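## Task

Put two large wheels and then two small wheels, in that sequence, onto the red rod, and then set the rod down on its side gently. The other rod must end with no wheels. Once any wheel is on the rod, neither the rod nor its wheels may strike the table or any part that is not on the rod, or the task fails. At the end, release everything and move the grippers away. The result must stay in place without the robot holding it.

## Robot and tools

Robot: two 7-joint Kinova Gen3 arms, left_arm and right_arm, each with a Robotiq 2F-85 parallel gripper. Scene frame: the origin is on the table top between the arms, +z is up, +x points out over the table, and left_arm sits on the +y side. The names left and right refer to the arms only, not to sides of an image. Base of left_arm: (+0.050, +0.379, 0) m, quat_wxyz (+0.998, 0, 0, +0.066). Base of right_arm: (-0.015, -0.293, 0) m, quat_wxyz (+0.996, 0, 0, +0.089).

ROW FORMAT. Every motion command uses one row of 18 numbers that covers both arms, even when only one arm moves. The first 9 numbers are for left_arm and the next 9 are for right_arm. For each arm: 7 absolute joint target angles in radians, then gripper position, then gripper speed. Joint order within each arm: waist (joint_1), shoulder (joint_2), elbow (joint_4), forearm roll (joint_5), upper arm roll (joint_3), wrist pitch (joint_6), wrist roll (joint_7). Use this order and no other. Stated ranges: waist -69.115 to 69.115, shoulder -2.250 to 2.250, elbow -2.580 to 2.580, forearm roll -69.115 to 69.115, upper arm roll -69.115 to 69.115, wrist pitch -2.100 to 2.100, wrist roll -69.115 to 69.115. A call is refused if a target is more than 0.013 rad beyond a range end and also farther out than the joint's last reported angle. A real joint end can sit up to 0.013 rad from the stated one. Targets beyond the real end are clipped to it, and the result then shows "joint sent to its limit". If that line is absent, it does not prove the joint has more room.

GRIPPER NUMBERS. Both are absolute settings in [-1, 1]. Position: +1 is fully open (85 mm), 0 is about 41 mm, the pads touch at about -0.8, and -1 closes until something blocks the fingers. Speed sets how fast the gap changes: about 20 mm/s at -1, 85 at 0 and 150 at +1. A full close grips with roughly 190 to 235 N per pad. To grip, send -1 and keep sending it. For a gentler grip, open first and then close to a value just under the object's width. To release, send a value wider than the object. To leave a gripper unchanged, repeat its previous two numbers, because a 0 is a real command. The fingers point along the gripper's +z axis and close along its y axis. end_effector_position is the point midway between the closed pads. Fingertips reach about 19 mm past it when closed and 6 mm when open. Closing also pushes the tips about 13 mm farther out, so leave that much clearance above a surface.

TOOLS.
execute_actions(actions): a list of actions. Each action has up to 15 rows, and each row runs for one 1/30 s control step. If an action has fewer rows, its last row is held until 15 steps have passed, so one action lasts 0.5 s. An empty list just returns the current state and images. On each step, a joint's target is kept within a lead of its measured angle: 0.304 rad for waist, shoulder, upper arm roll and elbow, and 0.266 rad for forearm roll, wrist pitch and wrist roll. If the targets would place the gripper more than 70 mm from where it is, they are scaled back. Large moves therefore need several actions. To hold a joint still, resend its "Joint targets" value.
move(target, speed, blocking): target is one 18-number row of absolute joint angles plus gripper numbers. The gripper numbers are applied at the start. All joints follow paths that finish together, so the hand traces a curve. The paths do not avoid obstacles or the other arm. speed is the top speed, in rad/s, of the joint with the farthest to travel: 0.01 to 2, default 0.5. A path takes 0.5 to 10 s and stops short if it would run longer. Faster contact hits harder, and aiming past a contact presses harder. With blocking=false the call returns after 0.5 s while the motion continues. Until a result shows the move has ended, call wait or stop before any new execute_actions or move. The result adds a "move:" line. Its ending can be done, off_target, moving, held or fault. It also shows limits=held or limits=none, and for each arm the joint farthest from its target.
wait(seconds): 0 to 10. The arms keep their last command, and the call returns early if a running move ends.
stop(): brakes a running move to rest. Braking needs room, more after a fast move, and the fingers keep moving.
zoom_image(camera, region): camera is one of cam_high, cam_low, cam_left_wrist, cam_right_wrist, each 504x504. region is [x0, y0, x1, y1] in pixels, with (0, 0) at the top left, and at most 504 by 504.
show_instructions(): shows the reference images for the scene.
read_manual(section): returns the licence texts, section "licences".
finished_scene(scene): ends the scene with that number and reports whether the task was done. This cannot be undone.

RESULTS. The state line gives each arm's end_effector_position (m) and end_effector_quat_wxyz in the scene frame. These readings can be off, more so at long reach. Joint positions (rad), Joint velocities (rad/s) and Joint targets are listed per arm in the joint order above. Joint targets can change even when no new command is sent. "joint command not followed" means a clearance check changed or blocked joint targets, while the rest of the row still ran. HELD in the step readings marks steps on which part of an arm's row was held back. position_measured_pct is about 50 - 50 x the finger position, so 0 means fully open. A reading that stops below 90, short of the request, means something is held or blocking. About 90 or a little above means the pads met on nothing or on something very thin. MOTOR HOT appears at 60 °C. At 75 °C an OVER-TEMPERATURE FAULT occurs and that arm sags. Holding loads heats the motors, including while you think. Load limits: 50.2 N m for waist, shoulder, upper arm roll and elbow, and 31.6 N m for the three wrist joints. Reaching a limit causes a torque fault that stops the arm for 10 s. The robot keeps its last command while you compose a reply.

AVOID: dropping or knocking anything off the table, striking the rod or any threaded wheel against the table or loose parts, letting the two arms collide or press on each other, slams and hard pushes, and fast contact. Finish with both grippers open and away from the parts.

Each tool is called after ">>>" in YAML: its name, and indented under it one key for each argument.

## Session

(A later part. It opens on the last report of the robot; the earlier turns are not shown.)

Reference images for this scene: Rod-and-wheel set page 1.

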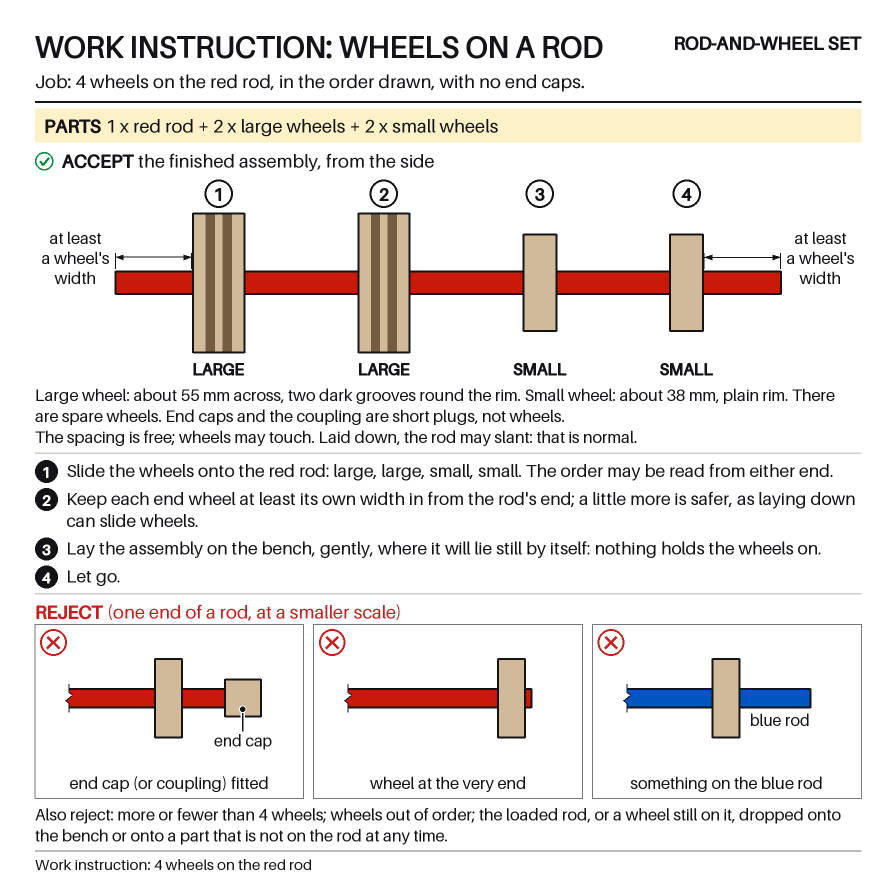

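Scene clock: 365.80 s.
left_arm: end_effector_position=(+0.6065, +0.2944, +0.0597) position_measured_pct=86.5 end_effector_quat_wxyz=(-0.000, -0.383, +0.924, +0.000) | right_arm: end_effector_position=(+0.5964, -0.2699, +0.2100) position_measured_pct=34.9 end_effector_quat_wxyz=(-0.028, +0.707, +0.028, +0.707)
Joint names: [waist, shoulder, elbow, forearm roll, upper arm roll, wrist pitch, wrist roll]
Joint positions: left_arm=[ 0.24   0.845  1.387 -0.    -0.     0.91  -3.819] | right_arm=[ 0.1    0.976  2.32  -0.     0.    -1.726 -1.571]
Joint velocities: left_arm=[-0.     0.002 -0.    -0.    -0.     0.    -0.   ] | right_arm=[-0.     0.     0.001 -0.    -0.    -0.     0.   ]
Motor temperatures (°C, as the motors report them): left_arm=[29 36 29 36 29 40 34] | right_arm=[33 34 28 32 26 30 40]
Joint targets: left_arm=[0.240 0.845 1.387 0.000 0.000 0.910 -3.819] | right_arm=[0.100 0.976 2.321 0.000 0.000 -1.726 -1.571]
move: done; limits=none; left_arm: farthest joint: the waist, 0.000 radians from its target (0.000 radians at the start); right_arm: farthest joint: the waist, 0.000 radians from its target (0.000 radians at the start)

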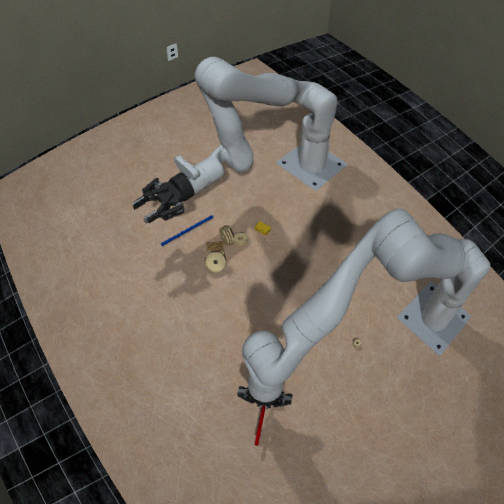

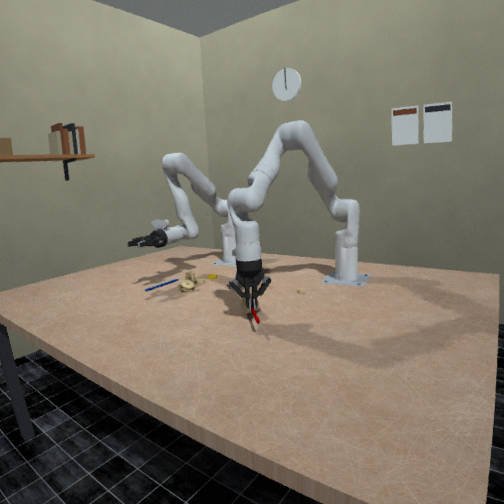

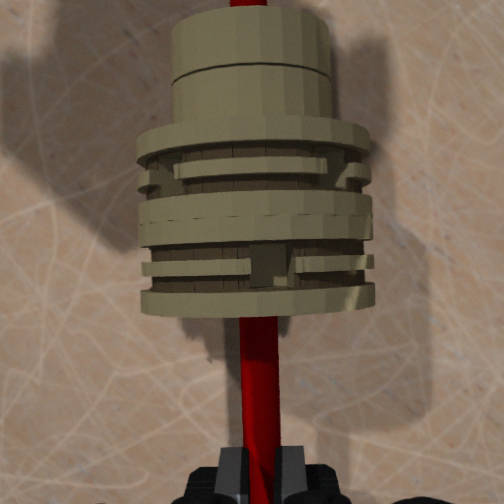

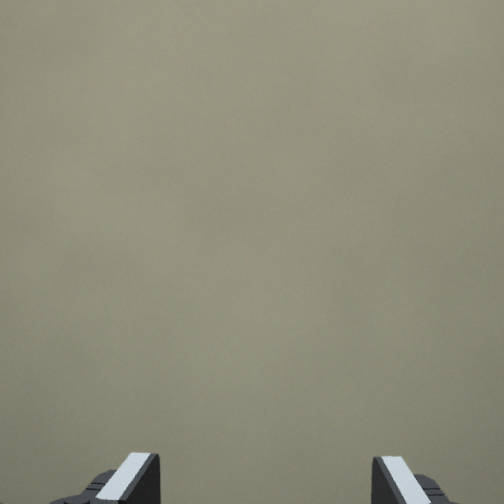

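>>> move:
  target: [0.2397,0.8659,1.3950,0,0,0.8807,-3.8192,-1,0,0.1,0.976,2.3205,0,0,-1.7257,-1.5708,0.3,-0.3]
  speed: 0.03

>>> move:
  target: [0.2397,0.8705,1.3967,0,0,0.8744,-3.8192,-1,0,0.1,0.976,2.3205,0,0,-1.7257,-1.5708,0.3,-0.3]
  speed: 0.01

Scene clock: 370.03 s.
left_arm: end_effector_position=(+0.6065, +0.2944, +0.0457) position_measured_pct=86.5 end_effector_quat_wxyz=(-0.000, -0.383, +0.924, +0.000) | right_arm: end_effector_position=(+0.5964, -0.2699, +0.2100) position_measured_pct=34.9 end_effector_quat_wxyz=(-0.028, +0.707, +0.028, +0.707)
Joint names: [waist, shoulder, elbow, forearm roll, upper arm roll, wrist pitch, wrist roll]
Joint positions: left_arm=[ 0.24   0.866  1.395 -0.    -0.     0.881 -3.819] | right_arm=[ 0.1    0.976  2.32   0.     0.    -1.726 -1.571]
Joint velocities: left_arm=[-0.001  0.001 -0.    -0.002  0.     0.    -0.002] | right_arm=[-0.    -0.    -0.001 -0.001 -0.     0.     0.   ]
Motor temperatures (°C, as the motors report them): left_arm=[29 36 29 36 29 40 34] | right_arm=[33 34 28 32 26 30 40]
Joint targets: left_arm=[0.240 0.866 1.395 0.000 0.000 0.881 -3.819] | right_arm=[0.100 0.976 2.321 0.000 0.000 -1.726 -1.571]
move: done; limits=none; left_arm: farthest joint: the waist, 0.000 radians from its target (0.000 radians at the start); right_arm: farthest joint: the waist, 0.000 radians from its target (0.000 radians at the start)

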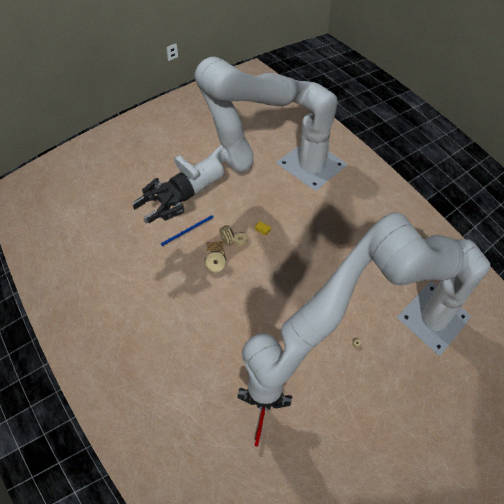

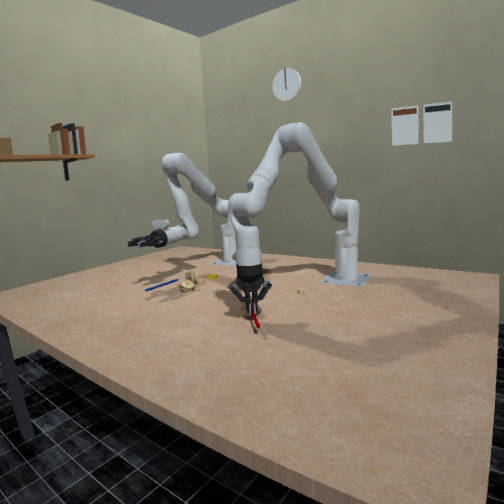

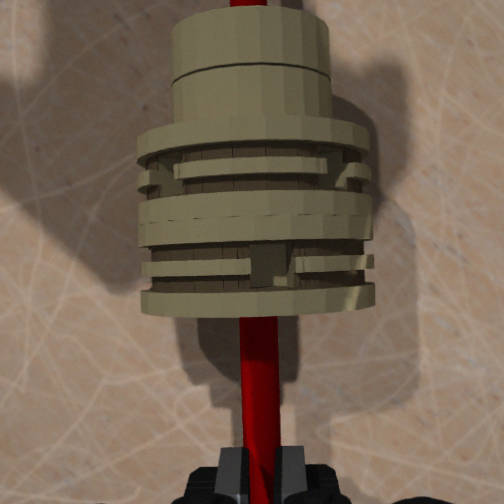

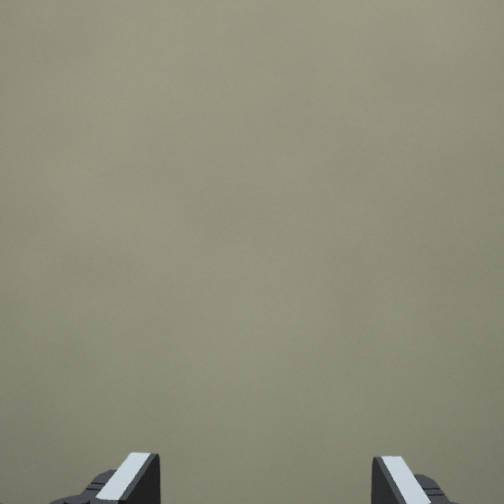

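Scene clock: 370.87 s.
left_arm: end_effector_position=(+0.6066, +0.2943, +0.0429) position_measured_pct=86.5 end_effector_quat_wxyz=(-0.000, -0.383, +0.924, +0.000) | right_arm: end_effector_position=(+0.5964, -0.2699, +0.2100) position_measured_pct=34.9 end_effector_quat_wxyz=(-0.028, +0.707, +0.028, +0.707)
Joint names: [waist, shoulder, elbow, forearm roll, upper arm roll, wrist pitch, wrist roll]
Joint positions: left_arm=[ 0.24   0.871  1.397 -0.    -0.     0.874 -3.819] | right_arm=[ 0.1    0.976  2.32  -0.     0.    -1.726 -1.571]
Joint velocities: left_arm=[-0.001 -0.     0.    -0.     0.     0.    -0.   ] | right_arm=[ 0. -0. -0. -0. -0. -0.  0.]
Motor temperatures (°C, as the motors report them): left_arm=[29 36 29 36 29 40 34] | right_arm=[33 34 28 32 26 30 40]
Joint targets: left_arm=[0.240 0.870 1.397 0.000 0.000 0.874 -3.819] | right_arm=[0.100 0.976 2.321 0.000 0.000 -1.726 -1.571]
move: done; limits=none; left_arm: farthest joint: the waist, 0.000 radians from its target (0.000 radians at the start); right_arm: farthest joint: the waist, 0.000 radians from its target (0.000 radians at the start)

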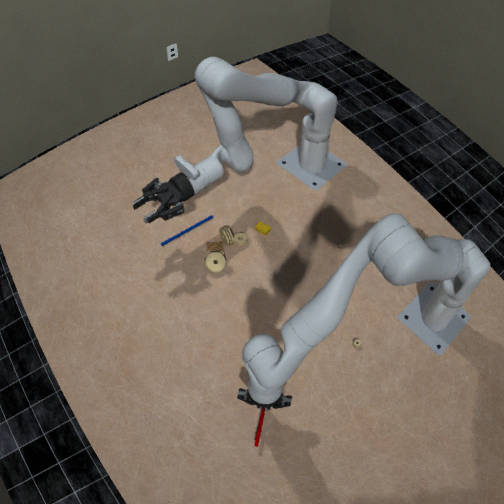

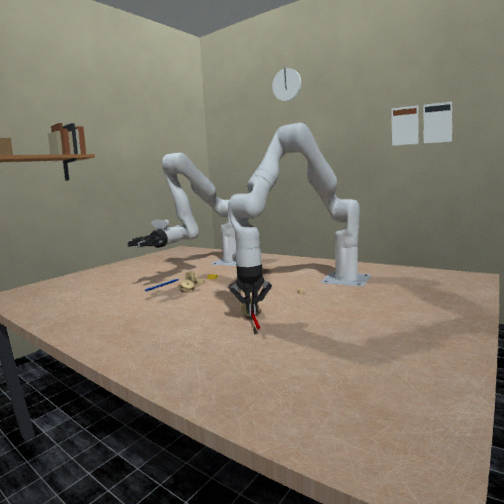

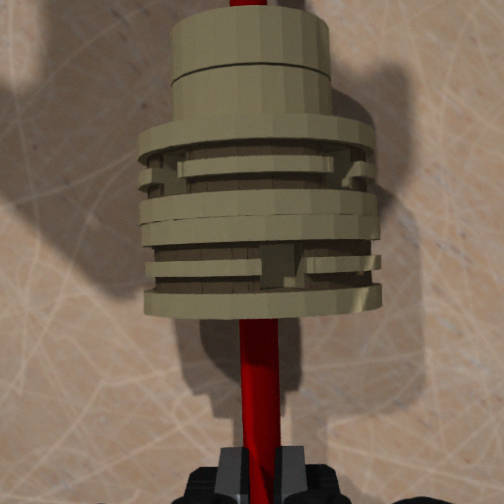

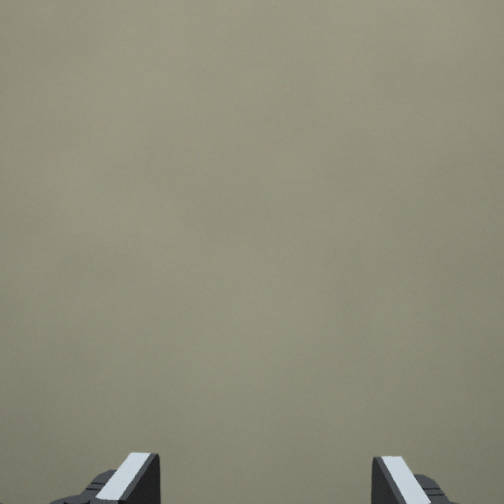

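>>> move:
  target: [0.2397,0.8728,1.3975,0,0,0.8713,-3.8192,-1,0,0.1,0.976,2.3205,0,0,-1.7257,-1.5708,0.3,-0.3]
  speed: 0.01

>>> execute_actions:
  actions:
    - [[0.2397,0.8728,1.3975,0,0,0.8713,-3.8192,-0.5,-1,0.1,0.976,2.3205,0,0,-1.7257,-1.5708,0.3,-0.3]]
    - [[0.2397,0.8728,1.3975,0,0,0.8713,-3.8192,-0.5,-1,0.1,0.976,2.3205,0,0,-1.7257,-1.5708,0.3,-0.3]]

Scene clock: 375.03 s.
left_arm: end_effector_position=(+0.6069, +0.2941, +0.0421) position_measured_pct=86.5 end_effector_quat_wxyz=(+0.000, -0.383, +0.924, -0.000) | right_arm: end_effector_position=(+0.5964, -0.2699, +0.2100) position_measured_pct=34.9 end_effector_quat_wxyz=(-0.028, +0.707, +0.028, +0.707)
Joint names: [waist, shoulder, elbow, forearm roll, upper arm roll, wrist pitch, wrist roll]
Joint positions: left_arm=[ 0.24   0.872  1.397  0.     0.     0.871 -3.819] | right_arm=[ 0.1    0.976  2.32  -0.    -0.    -1.726 -1.571]
Joint velocities: left_arm=[ 0. -0. -0. -0.  0.  0.  0.] | right_arm=[ 0.     0.    -0.001  0.001  0.    -0.     0.   ]
Motor temperatures (°C, as the motors report them): left_arm=[29 36 29 36 29 40 34] | right_arm=[33 34 28 32 26 30 40]
Joint targets: left_arm=[0.240 0.873 1.398 0.000 0.000 0.871 -3.819] | right_arm=[0.100 0.976 2.321 0.000 0.000 -1.726 -1.571]
move: done; limits=none; left_arm: farthest joint: the shoulder, 0.001 radians from its target (0.002 radians at the start); right_arm: farthest joint: the waist, 0.000 radians from its target (0.000 radians at the start)

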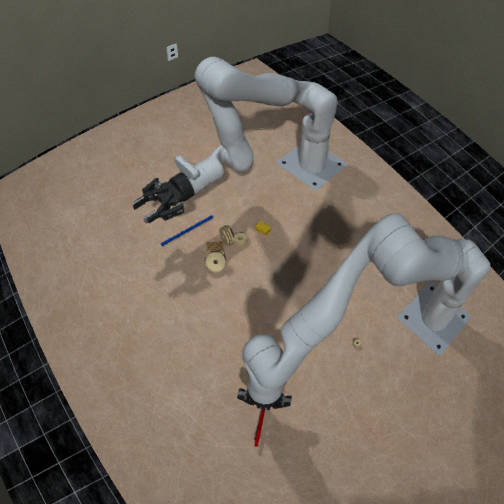

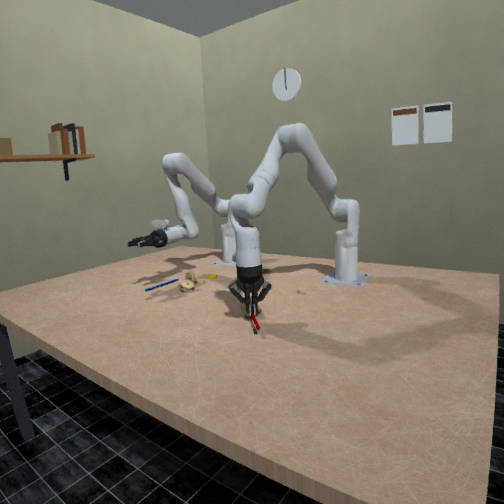

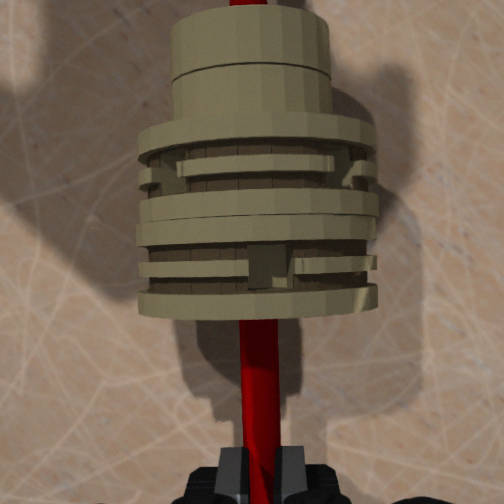

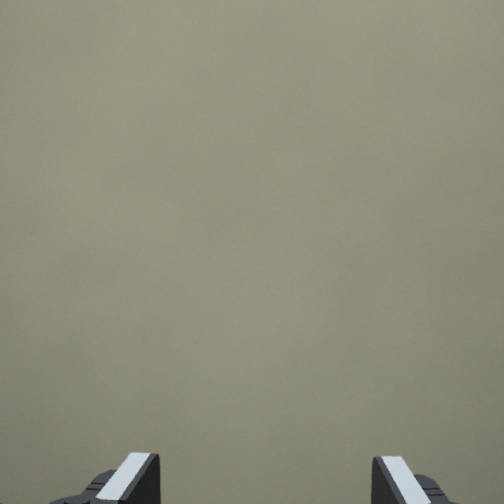

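Scene clock: 376.03 s.
left_arm: end_effector_position=(+0.6067, +0.2943, +0.0415) position_measured_pct=75.0 end_effector_quat_wxyz=(-0.000, -0.383, +0.924, +0.000) | right_arm: end_effector_position=(+0.5964, -0.2699, +0.2100) position_measured_pct=34.9 end_effector_quat_wxyz=(-0.028, +0.707, +0.028, +0.707)
Joint names: [waist, shoulder, elbow, forearm roll, upper arm roll, wrist pitch, wrist roll]
Joint positions: left_arm=[ 0.24   0.873  1.397 -0.    -0.     0.871 -3.819] | right_arm=[ 0.1    0.976  2.32  -0.    -0.    -1.726 -1.571]
Joint velocities: left_arm=[ 0.001 -0.    -0.    -0.    -0.     0.    -0.   ] | right_arm=[-0.     0.     0.001 -0.     0.     0.    -0.   ]
Motor temperatures (°C, as the motors report them): left_arm=[29 36 29 36 29 40 34] | right_arm=[33 34 28 32 26 30 40]
Joint targets: left_arm=[0.240 0.873 1.398 0.000 0.000 0.871 -3.819] | right_arm=[0.100 0.976 2.321 0.000 0.000 -1.726 -1.571]
Step readings (joint positions; steps 1 to 15: 1st action; 16 to 30: 2nd action):
0: left_arm=[0.240 0.872 1.397 0.000 0.000 0.871 -3.819] | right_arm=[0.100 0.976 2.320 -0.000 -0.000 -1.726 -1.571]
1: left_arm=[0.240 0.872 1.397 0.000 0.000 0.871 -3.819] | right_arm=[0.100 0.976 2.320 -0.000 0.000 -1.726 -1.571]
2: left_arm=[0.240 0.872 1.397 0.000 0.000 0.871 -3.819] | right_arm=[0.100 0.976 2.320 -0.000 -0.000 -1.726 -1.571]
4: left_arm=[0.240 0.872 1.397 0.000 0.000 0.871 -3.819] | right_arm=[0.100 0.976 2.320 0.000 0.000 -1.726 -1.571]
8: left_arm=[0.240 0.872 1.397 0.000 0.000 0.871 -3.819] | right_arm=[0.100 0.976 2.320 -0.000 0.000 -1.726 -1.571]
15: left_arm=[0.240 0.873 1.398 -0.000 -0.000 0.871 -3.819] | right_arm=[0.100 0.976 2.320 -0.000 0.000 -1.726 -1.571]
16: left_arm=[0.240 0.873 1.398 -0.000 -0.000 0.871 -3.819] | right_arm=[0.100 0.976 2.320 -0.000 0.000 -1.726 -1.571]
17: left_arm=[0.240 0.873 1.398 -0.000 -0.000 0.871 -3.819] | right_arm=[0.100 0.976 2.320 -0.000 0.000 -1.726 -1.571]
19: left_arm=[0.240 0.873 1.398 -0.000 -0.000 0.871 -3.819] | right_arm=[0.100 0.976 2.320 -0.000 0.000 -1.726 -1.571]
23: left_arm=[0.240 0.873 1.397 -0.000 -0.000 0.871 -3.819] | right_arm=[0.100 0.976 2.320 -0.000 0.000 -1.726 -1.571]
30: Joint positions above

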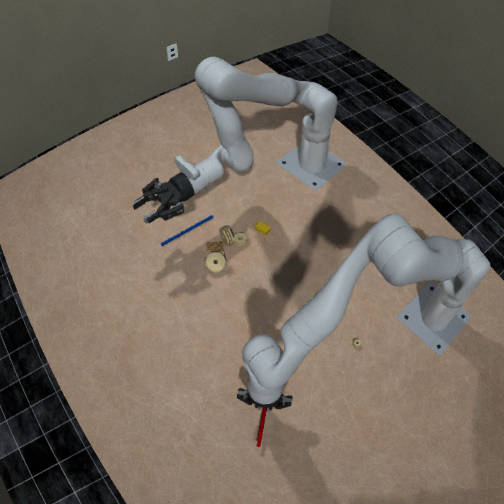

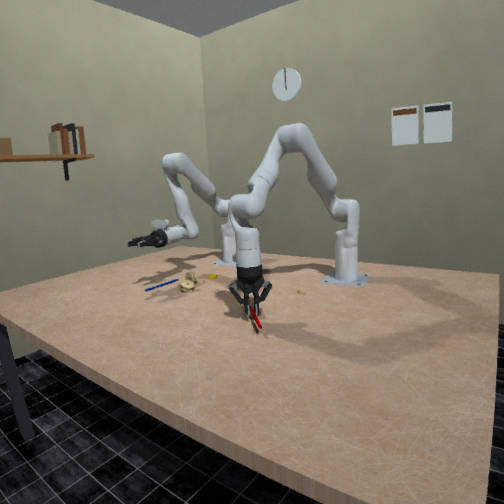

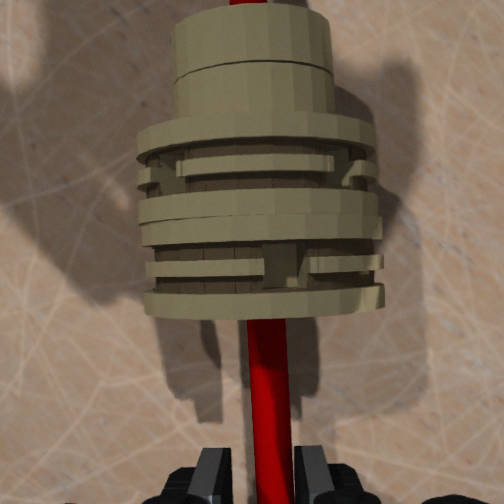

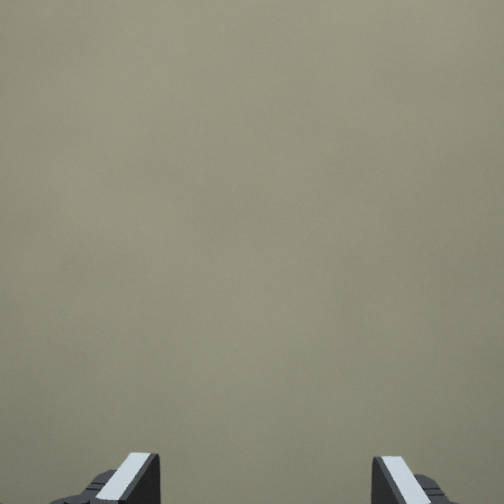

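>>> execute_actions:
  actions:
    - [[0.2397,0.8728,1.3975,0,0,0.8713,-3.8192,0.2,-0.5,0.1,0.976,2.3205,0,0,-1.7257,-1.5708,0.3,-0.3]]
    - [[0.2397,0.8728,1.3975,0,0,0.8713,-3.8192,0.2,-0.5,0.1,0.976,2.3205,0,0,-1.7257,-1.5708,0.3,-0.3]]

Scene clock: 378.43 s.
left_arm: end_effector_position=(+0.6067, +0.2943, +0.0415) position_measured_pct=40.1 end_effector_quat_wxyz=(-0.000, -0.383, +0.924, +0.000) | right_arm: end_effector_position=(+0.5964, -0.2699, +0.2100) position_measured_pct=34.9 end_effector_quat_wxyz=(-0.028, +0.707, +0.028, +0.707)
Joint names: [waist, shoulder, elbow, forearm roll, upper arm roll, wrist pitch, wrist roll]
Joint positions: left_arm=[ 0.24   0.873  1.397  0.     0.     0.871 -3.819] | right_arm=[ 0.1    0.976  2.32  -0.     0.    -1.726 -1.571]
Joint velocities: left_arm=[-0.    -0.001  0.     0.     0.    -0.     0.   ] | right_arm=[-0.  0. -0.  0. -0.  0. -0.]
Motor temperatures (°C, as the motors report them): left_arm=[29 36 29 36 29 40 34] | right_arm=[33 34 28 32 26 30 40]
Joint targets: left_arm=[0.240 0.873 1.398 0.000 0.000 0.871 -3.819] | right_arm=[0.100 0.976 2.321 0.000 0.000 -1.726 -1.571]
Step readings (joint positions; steps 1 to 15: 1st action; 16 to 30: 2nd action):
0: left_arm=[0.240 0.873 1.397 -0.000 -0.000 0.871 -3.819] | right_arm=[0.100 0.976 2.320 -0.000 0.000 -1.726 -1.571]
1: left_arm=[0.240 0.873 1.397 0.000 -0.000 0.871 -3.819] | right_arm=[0.100 0.976 2.320 -0.000 0.000 -1.726 -1.571]
2: left_arm=[0.240 0.873 1.397 0.000 -0.000 0.871 -3.819] | right_arm=[0.100 0.976 2.320 -0.000 0.000 -1.726 -1.571]
4: left_arm=[0.240 0.873 1.397 0.000 -0.000 0.871 -3.819] | right_arm=[0.100 0.976 2.320 0.000 0.000 -1.726 -1.571]
8: left_arm=[0.240 0.873 1.397 -0.000 -0.000 0.871 -3.819] | right_arm=[0.100 0.976 2.320 0.000 0.000 -1.726 -1.571]
15: left_arm=[0.240 0.873 1.397 0.000 0.000 0.871 -3.819] | right_arm=[0.100 0.976 2.320 -0.000 0.000 -1.726 -1.571]
16: left_arm=[0.240 0.873 1.397 0.000 0.000 0.871 -3.819] | right_arm=[0.100 0.976 2.320 0.000 0.000 -1.726 -1.571]
17: left_arm=[0.240 0.873 1.397 0.000 0.000 0.871 -3.819] | right_arm=[0.100 0.976 2.320 -0.000 0.000 -1.726 -1.571]
19: left_arm=[0.240 0.873 1.397 0.000 0.000 0.871 -3.819] | right_arm=[0.100 0.976 2.320 -0.000 0.000 -1.726 -1.571]
23: left_arm=[0.240 0.873 1.397 0.000 0.000 0.871 -3.819] | right_arm=[0.100 0.976 2.320 -0.000 0.000 -1.726 -1.571]
30: Joint positions above

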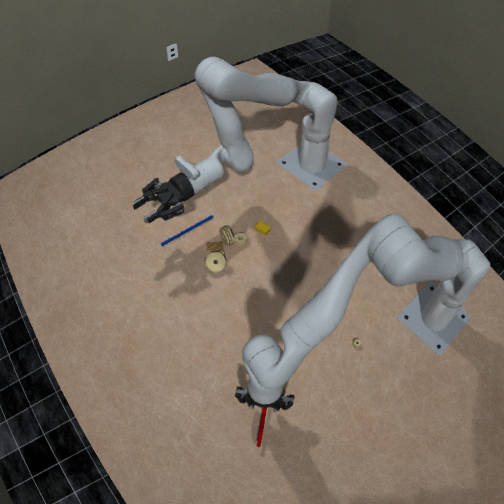

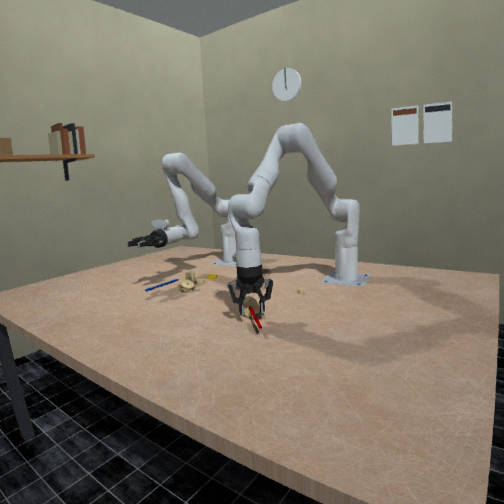

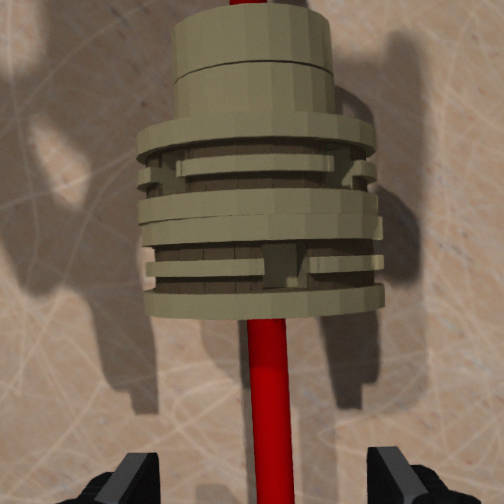

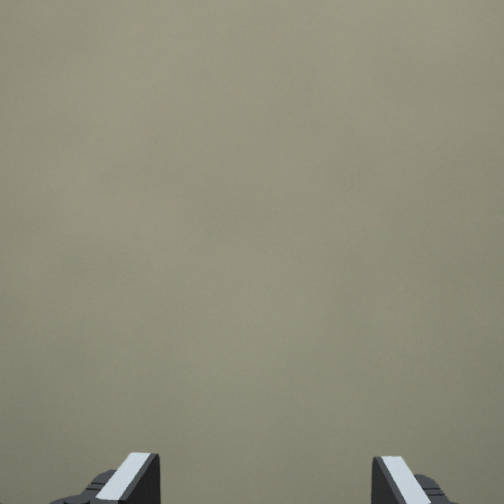

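Stable. Lift clear.

>>> move:
  target: [0.2397,0.6416,1.0732,0,0,1.4268,-3.8192,0.2,-0.5,0.1,0.976,2.3205,0,0,-1.7257,-1.5708,0.3,-0.3]
  speed: 0.5

Scene clock: 381.53 s.
left_arm: end_effector_position=(+0.6067, +0.2943, +0.2654) position_measured_pct=40.1 end_effector_quat_wxyz=(-0.000, -0.383, +0.924, +0.000) | right_arm: end_effector_position=(+0.5964, -0.2699, +0.2100) position_measured_pct=34.9 end_effector_quat_wxyz=(-0.028, +0.707, +0.028, +0.707)
Joint names: [waist, shoulder, elbow, forearm roll, upper arm roll, wrist pitch, wrist roll]
Joint positions: left_arm=[ 0.24   0.642  1.073 -0.    -0.     1.427 -3.819] | right_arm=[ 0.1    0.976  2.32  -0.     0.    -1.726 -1.571]
Joint velocities: left_arm=[ 0.    -0.     0.    -0.001 -0.    -0.     0.   ] | right_arm=[-0.     0.    -0.001 -0.     0.     0.     0.   ]
Motor temperatures (°C, as the motors report them): left_arm=[29 36 29 36 29 40 34] | right_arm=[33 34 28 32 26 30 40]
Joint targets: left_arm=[0.240 0.642 1.073 0.000 0.000 1.427 -3.819] | right_arm=[0.100 0.976 2.321 0.000 0.000 -1.726 -1.571]
move: done; limits=none; left_arm: farthest joint: the waist, 0.000 radians from its target (0.000 radians at the start); right_arm: farthest joint: the waist, 0.000 radians from its target (0.000 radians at the start)

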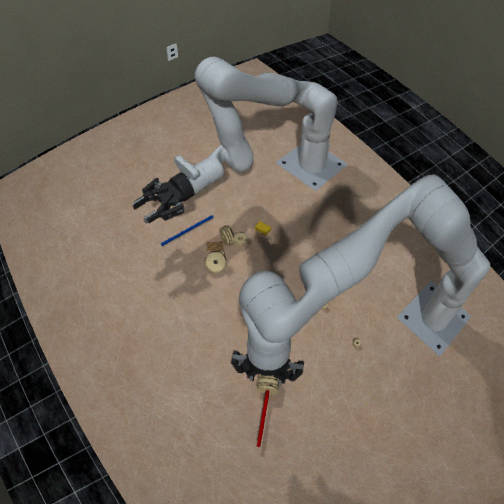

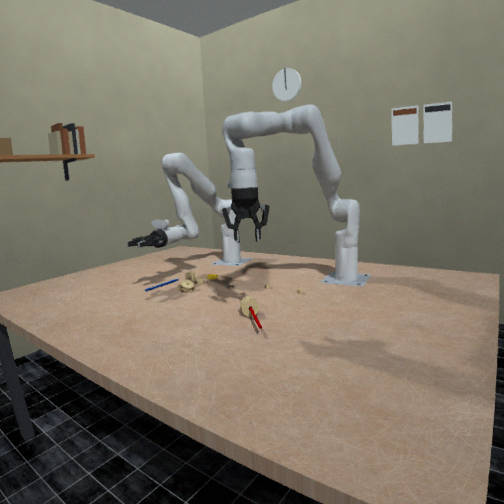

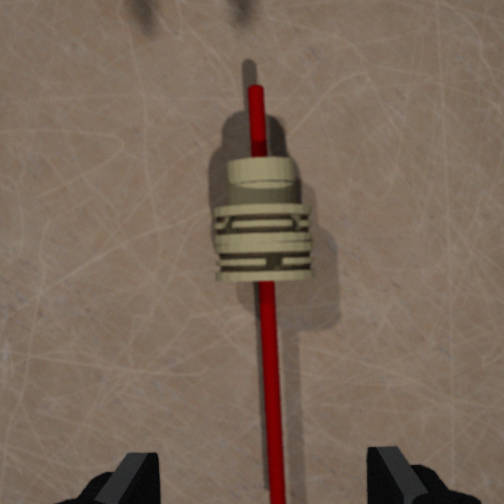

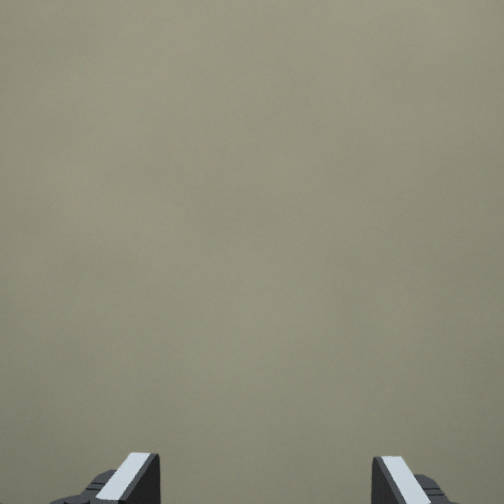

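>>> show_instructions:

Reference images for this scene: Rod-and-wheel set page 1.

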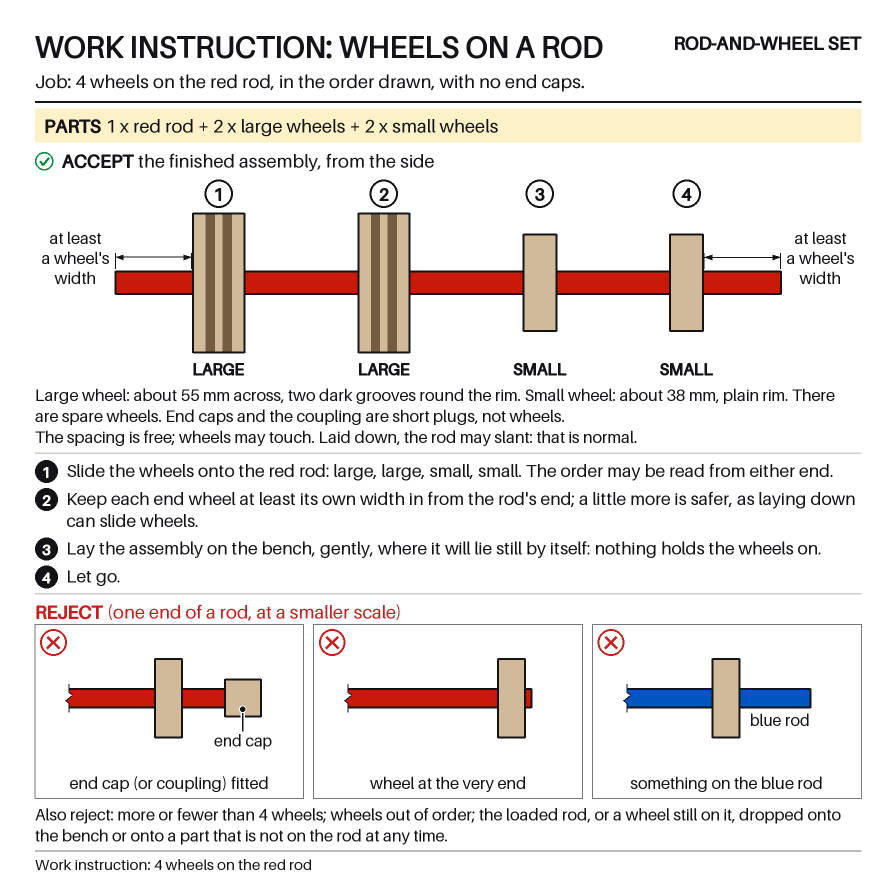

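>>> finished_scene:
  scene: 2

The scene is finished: the task was done.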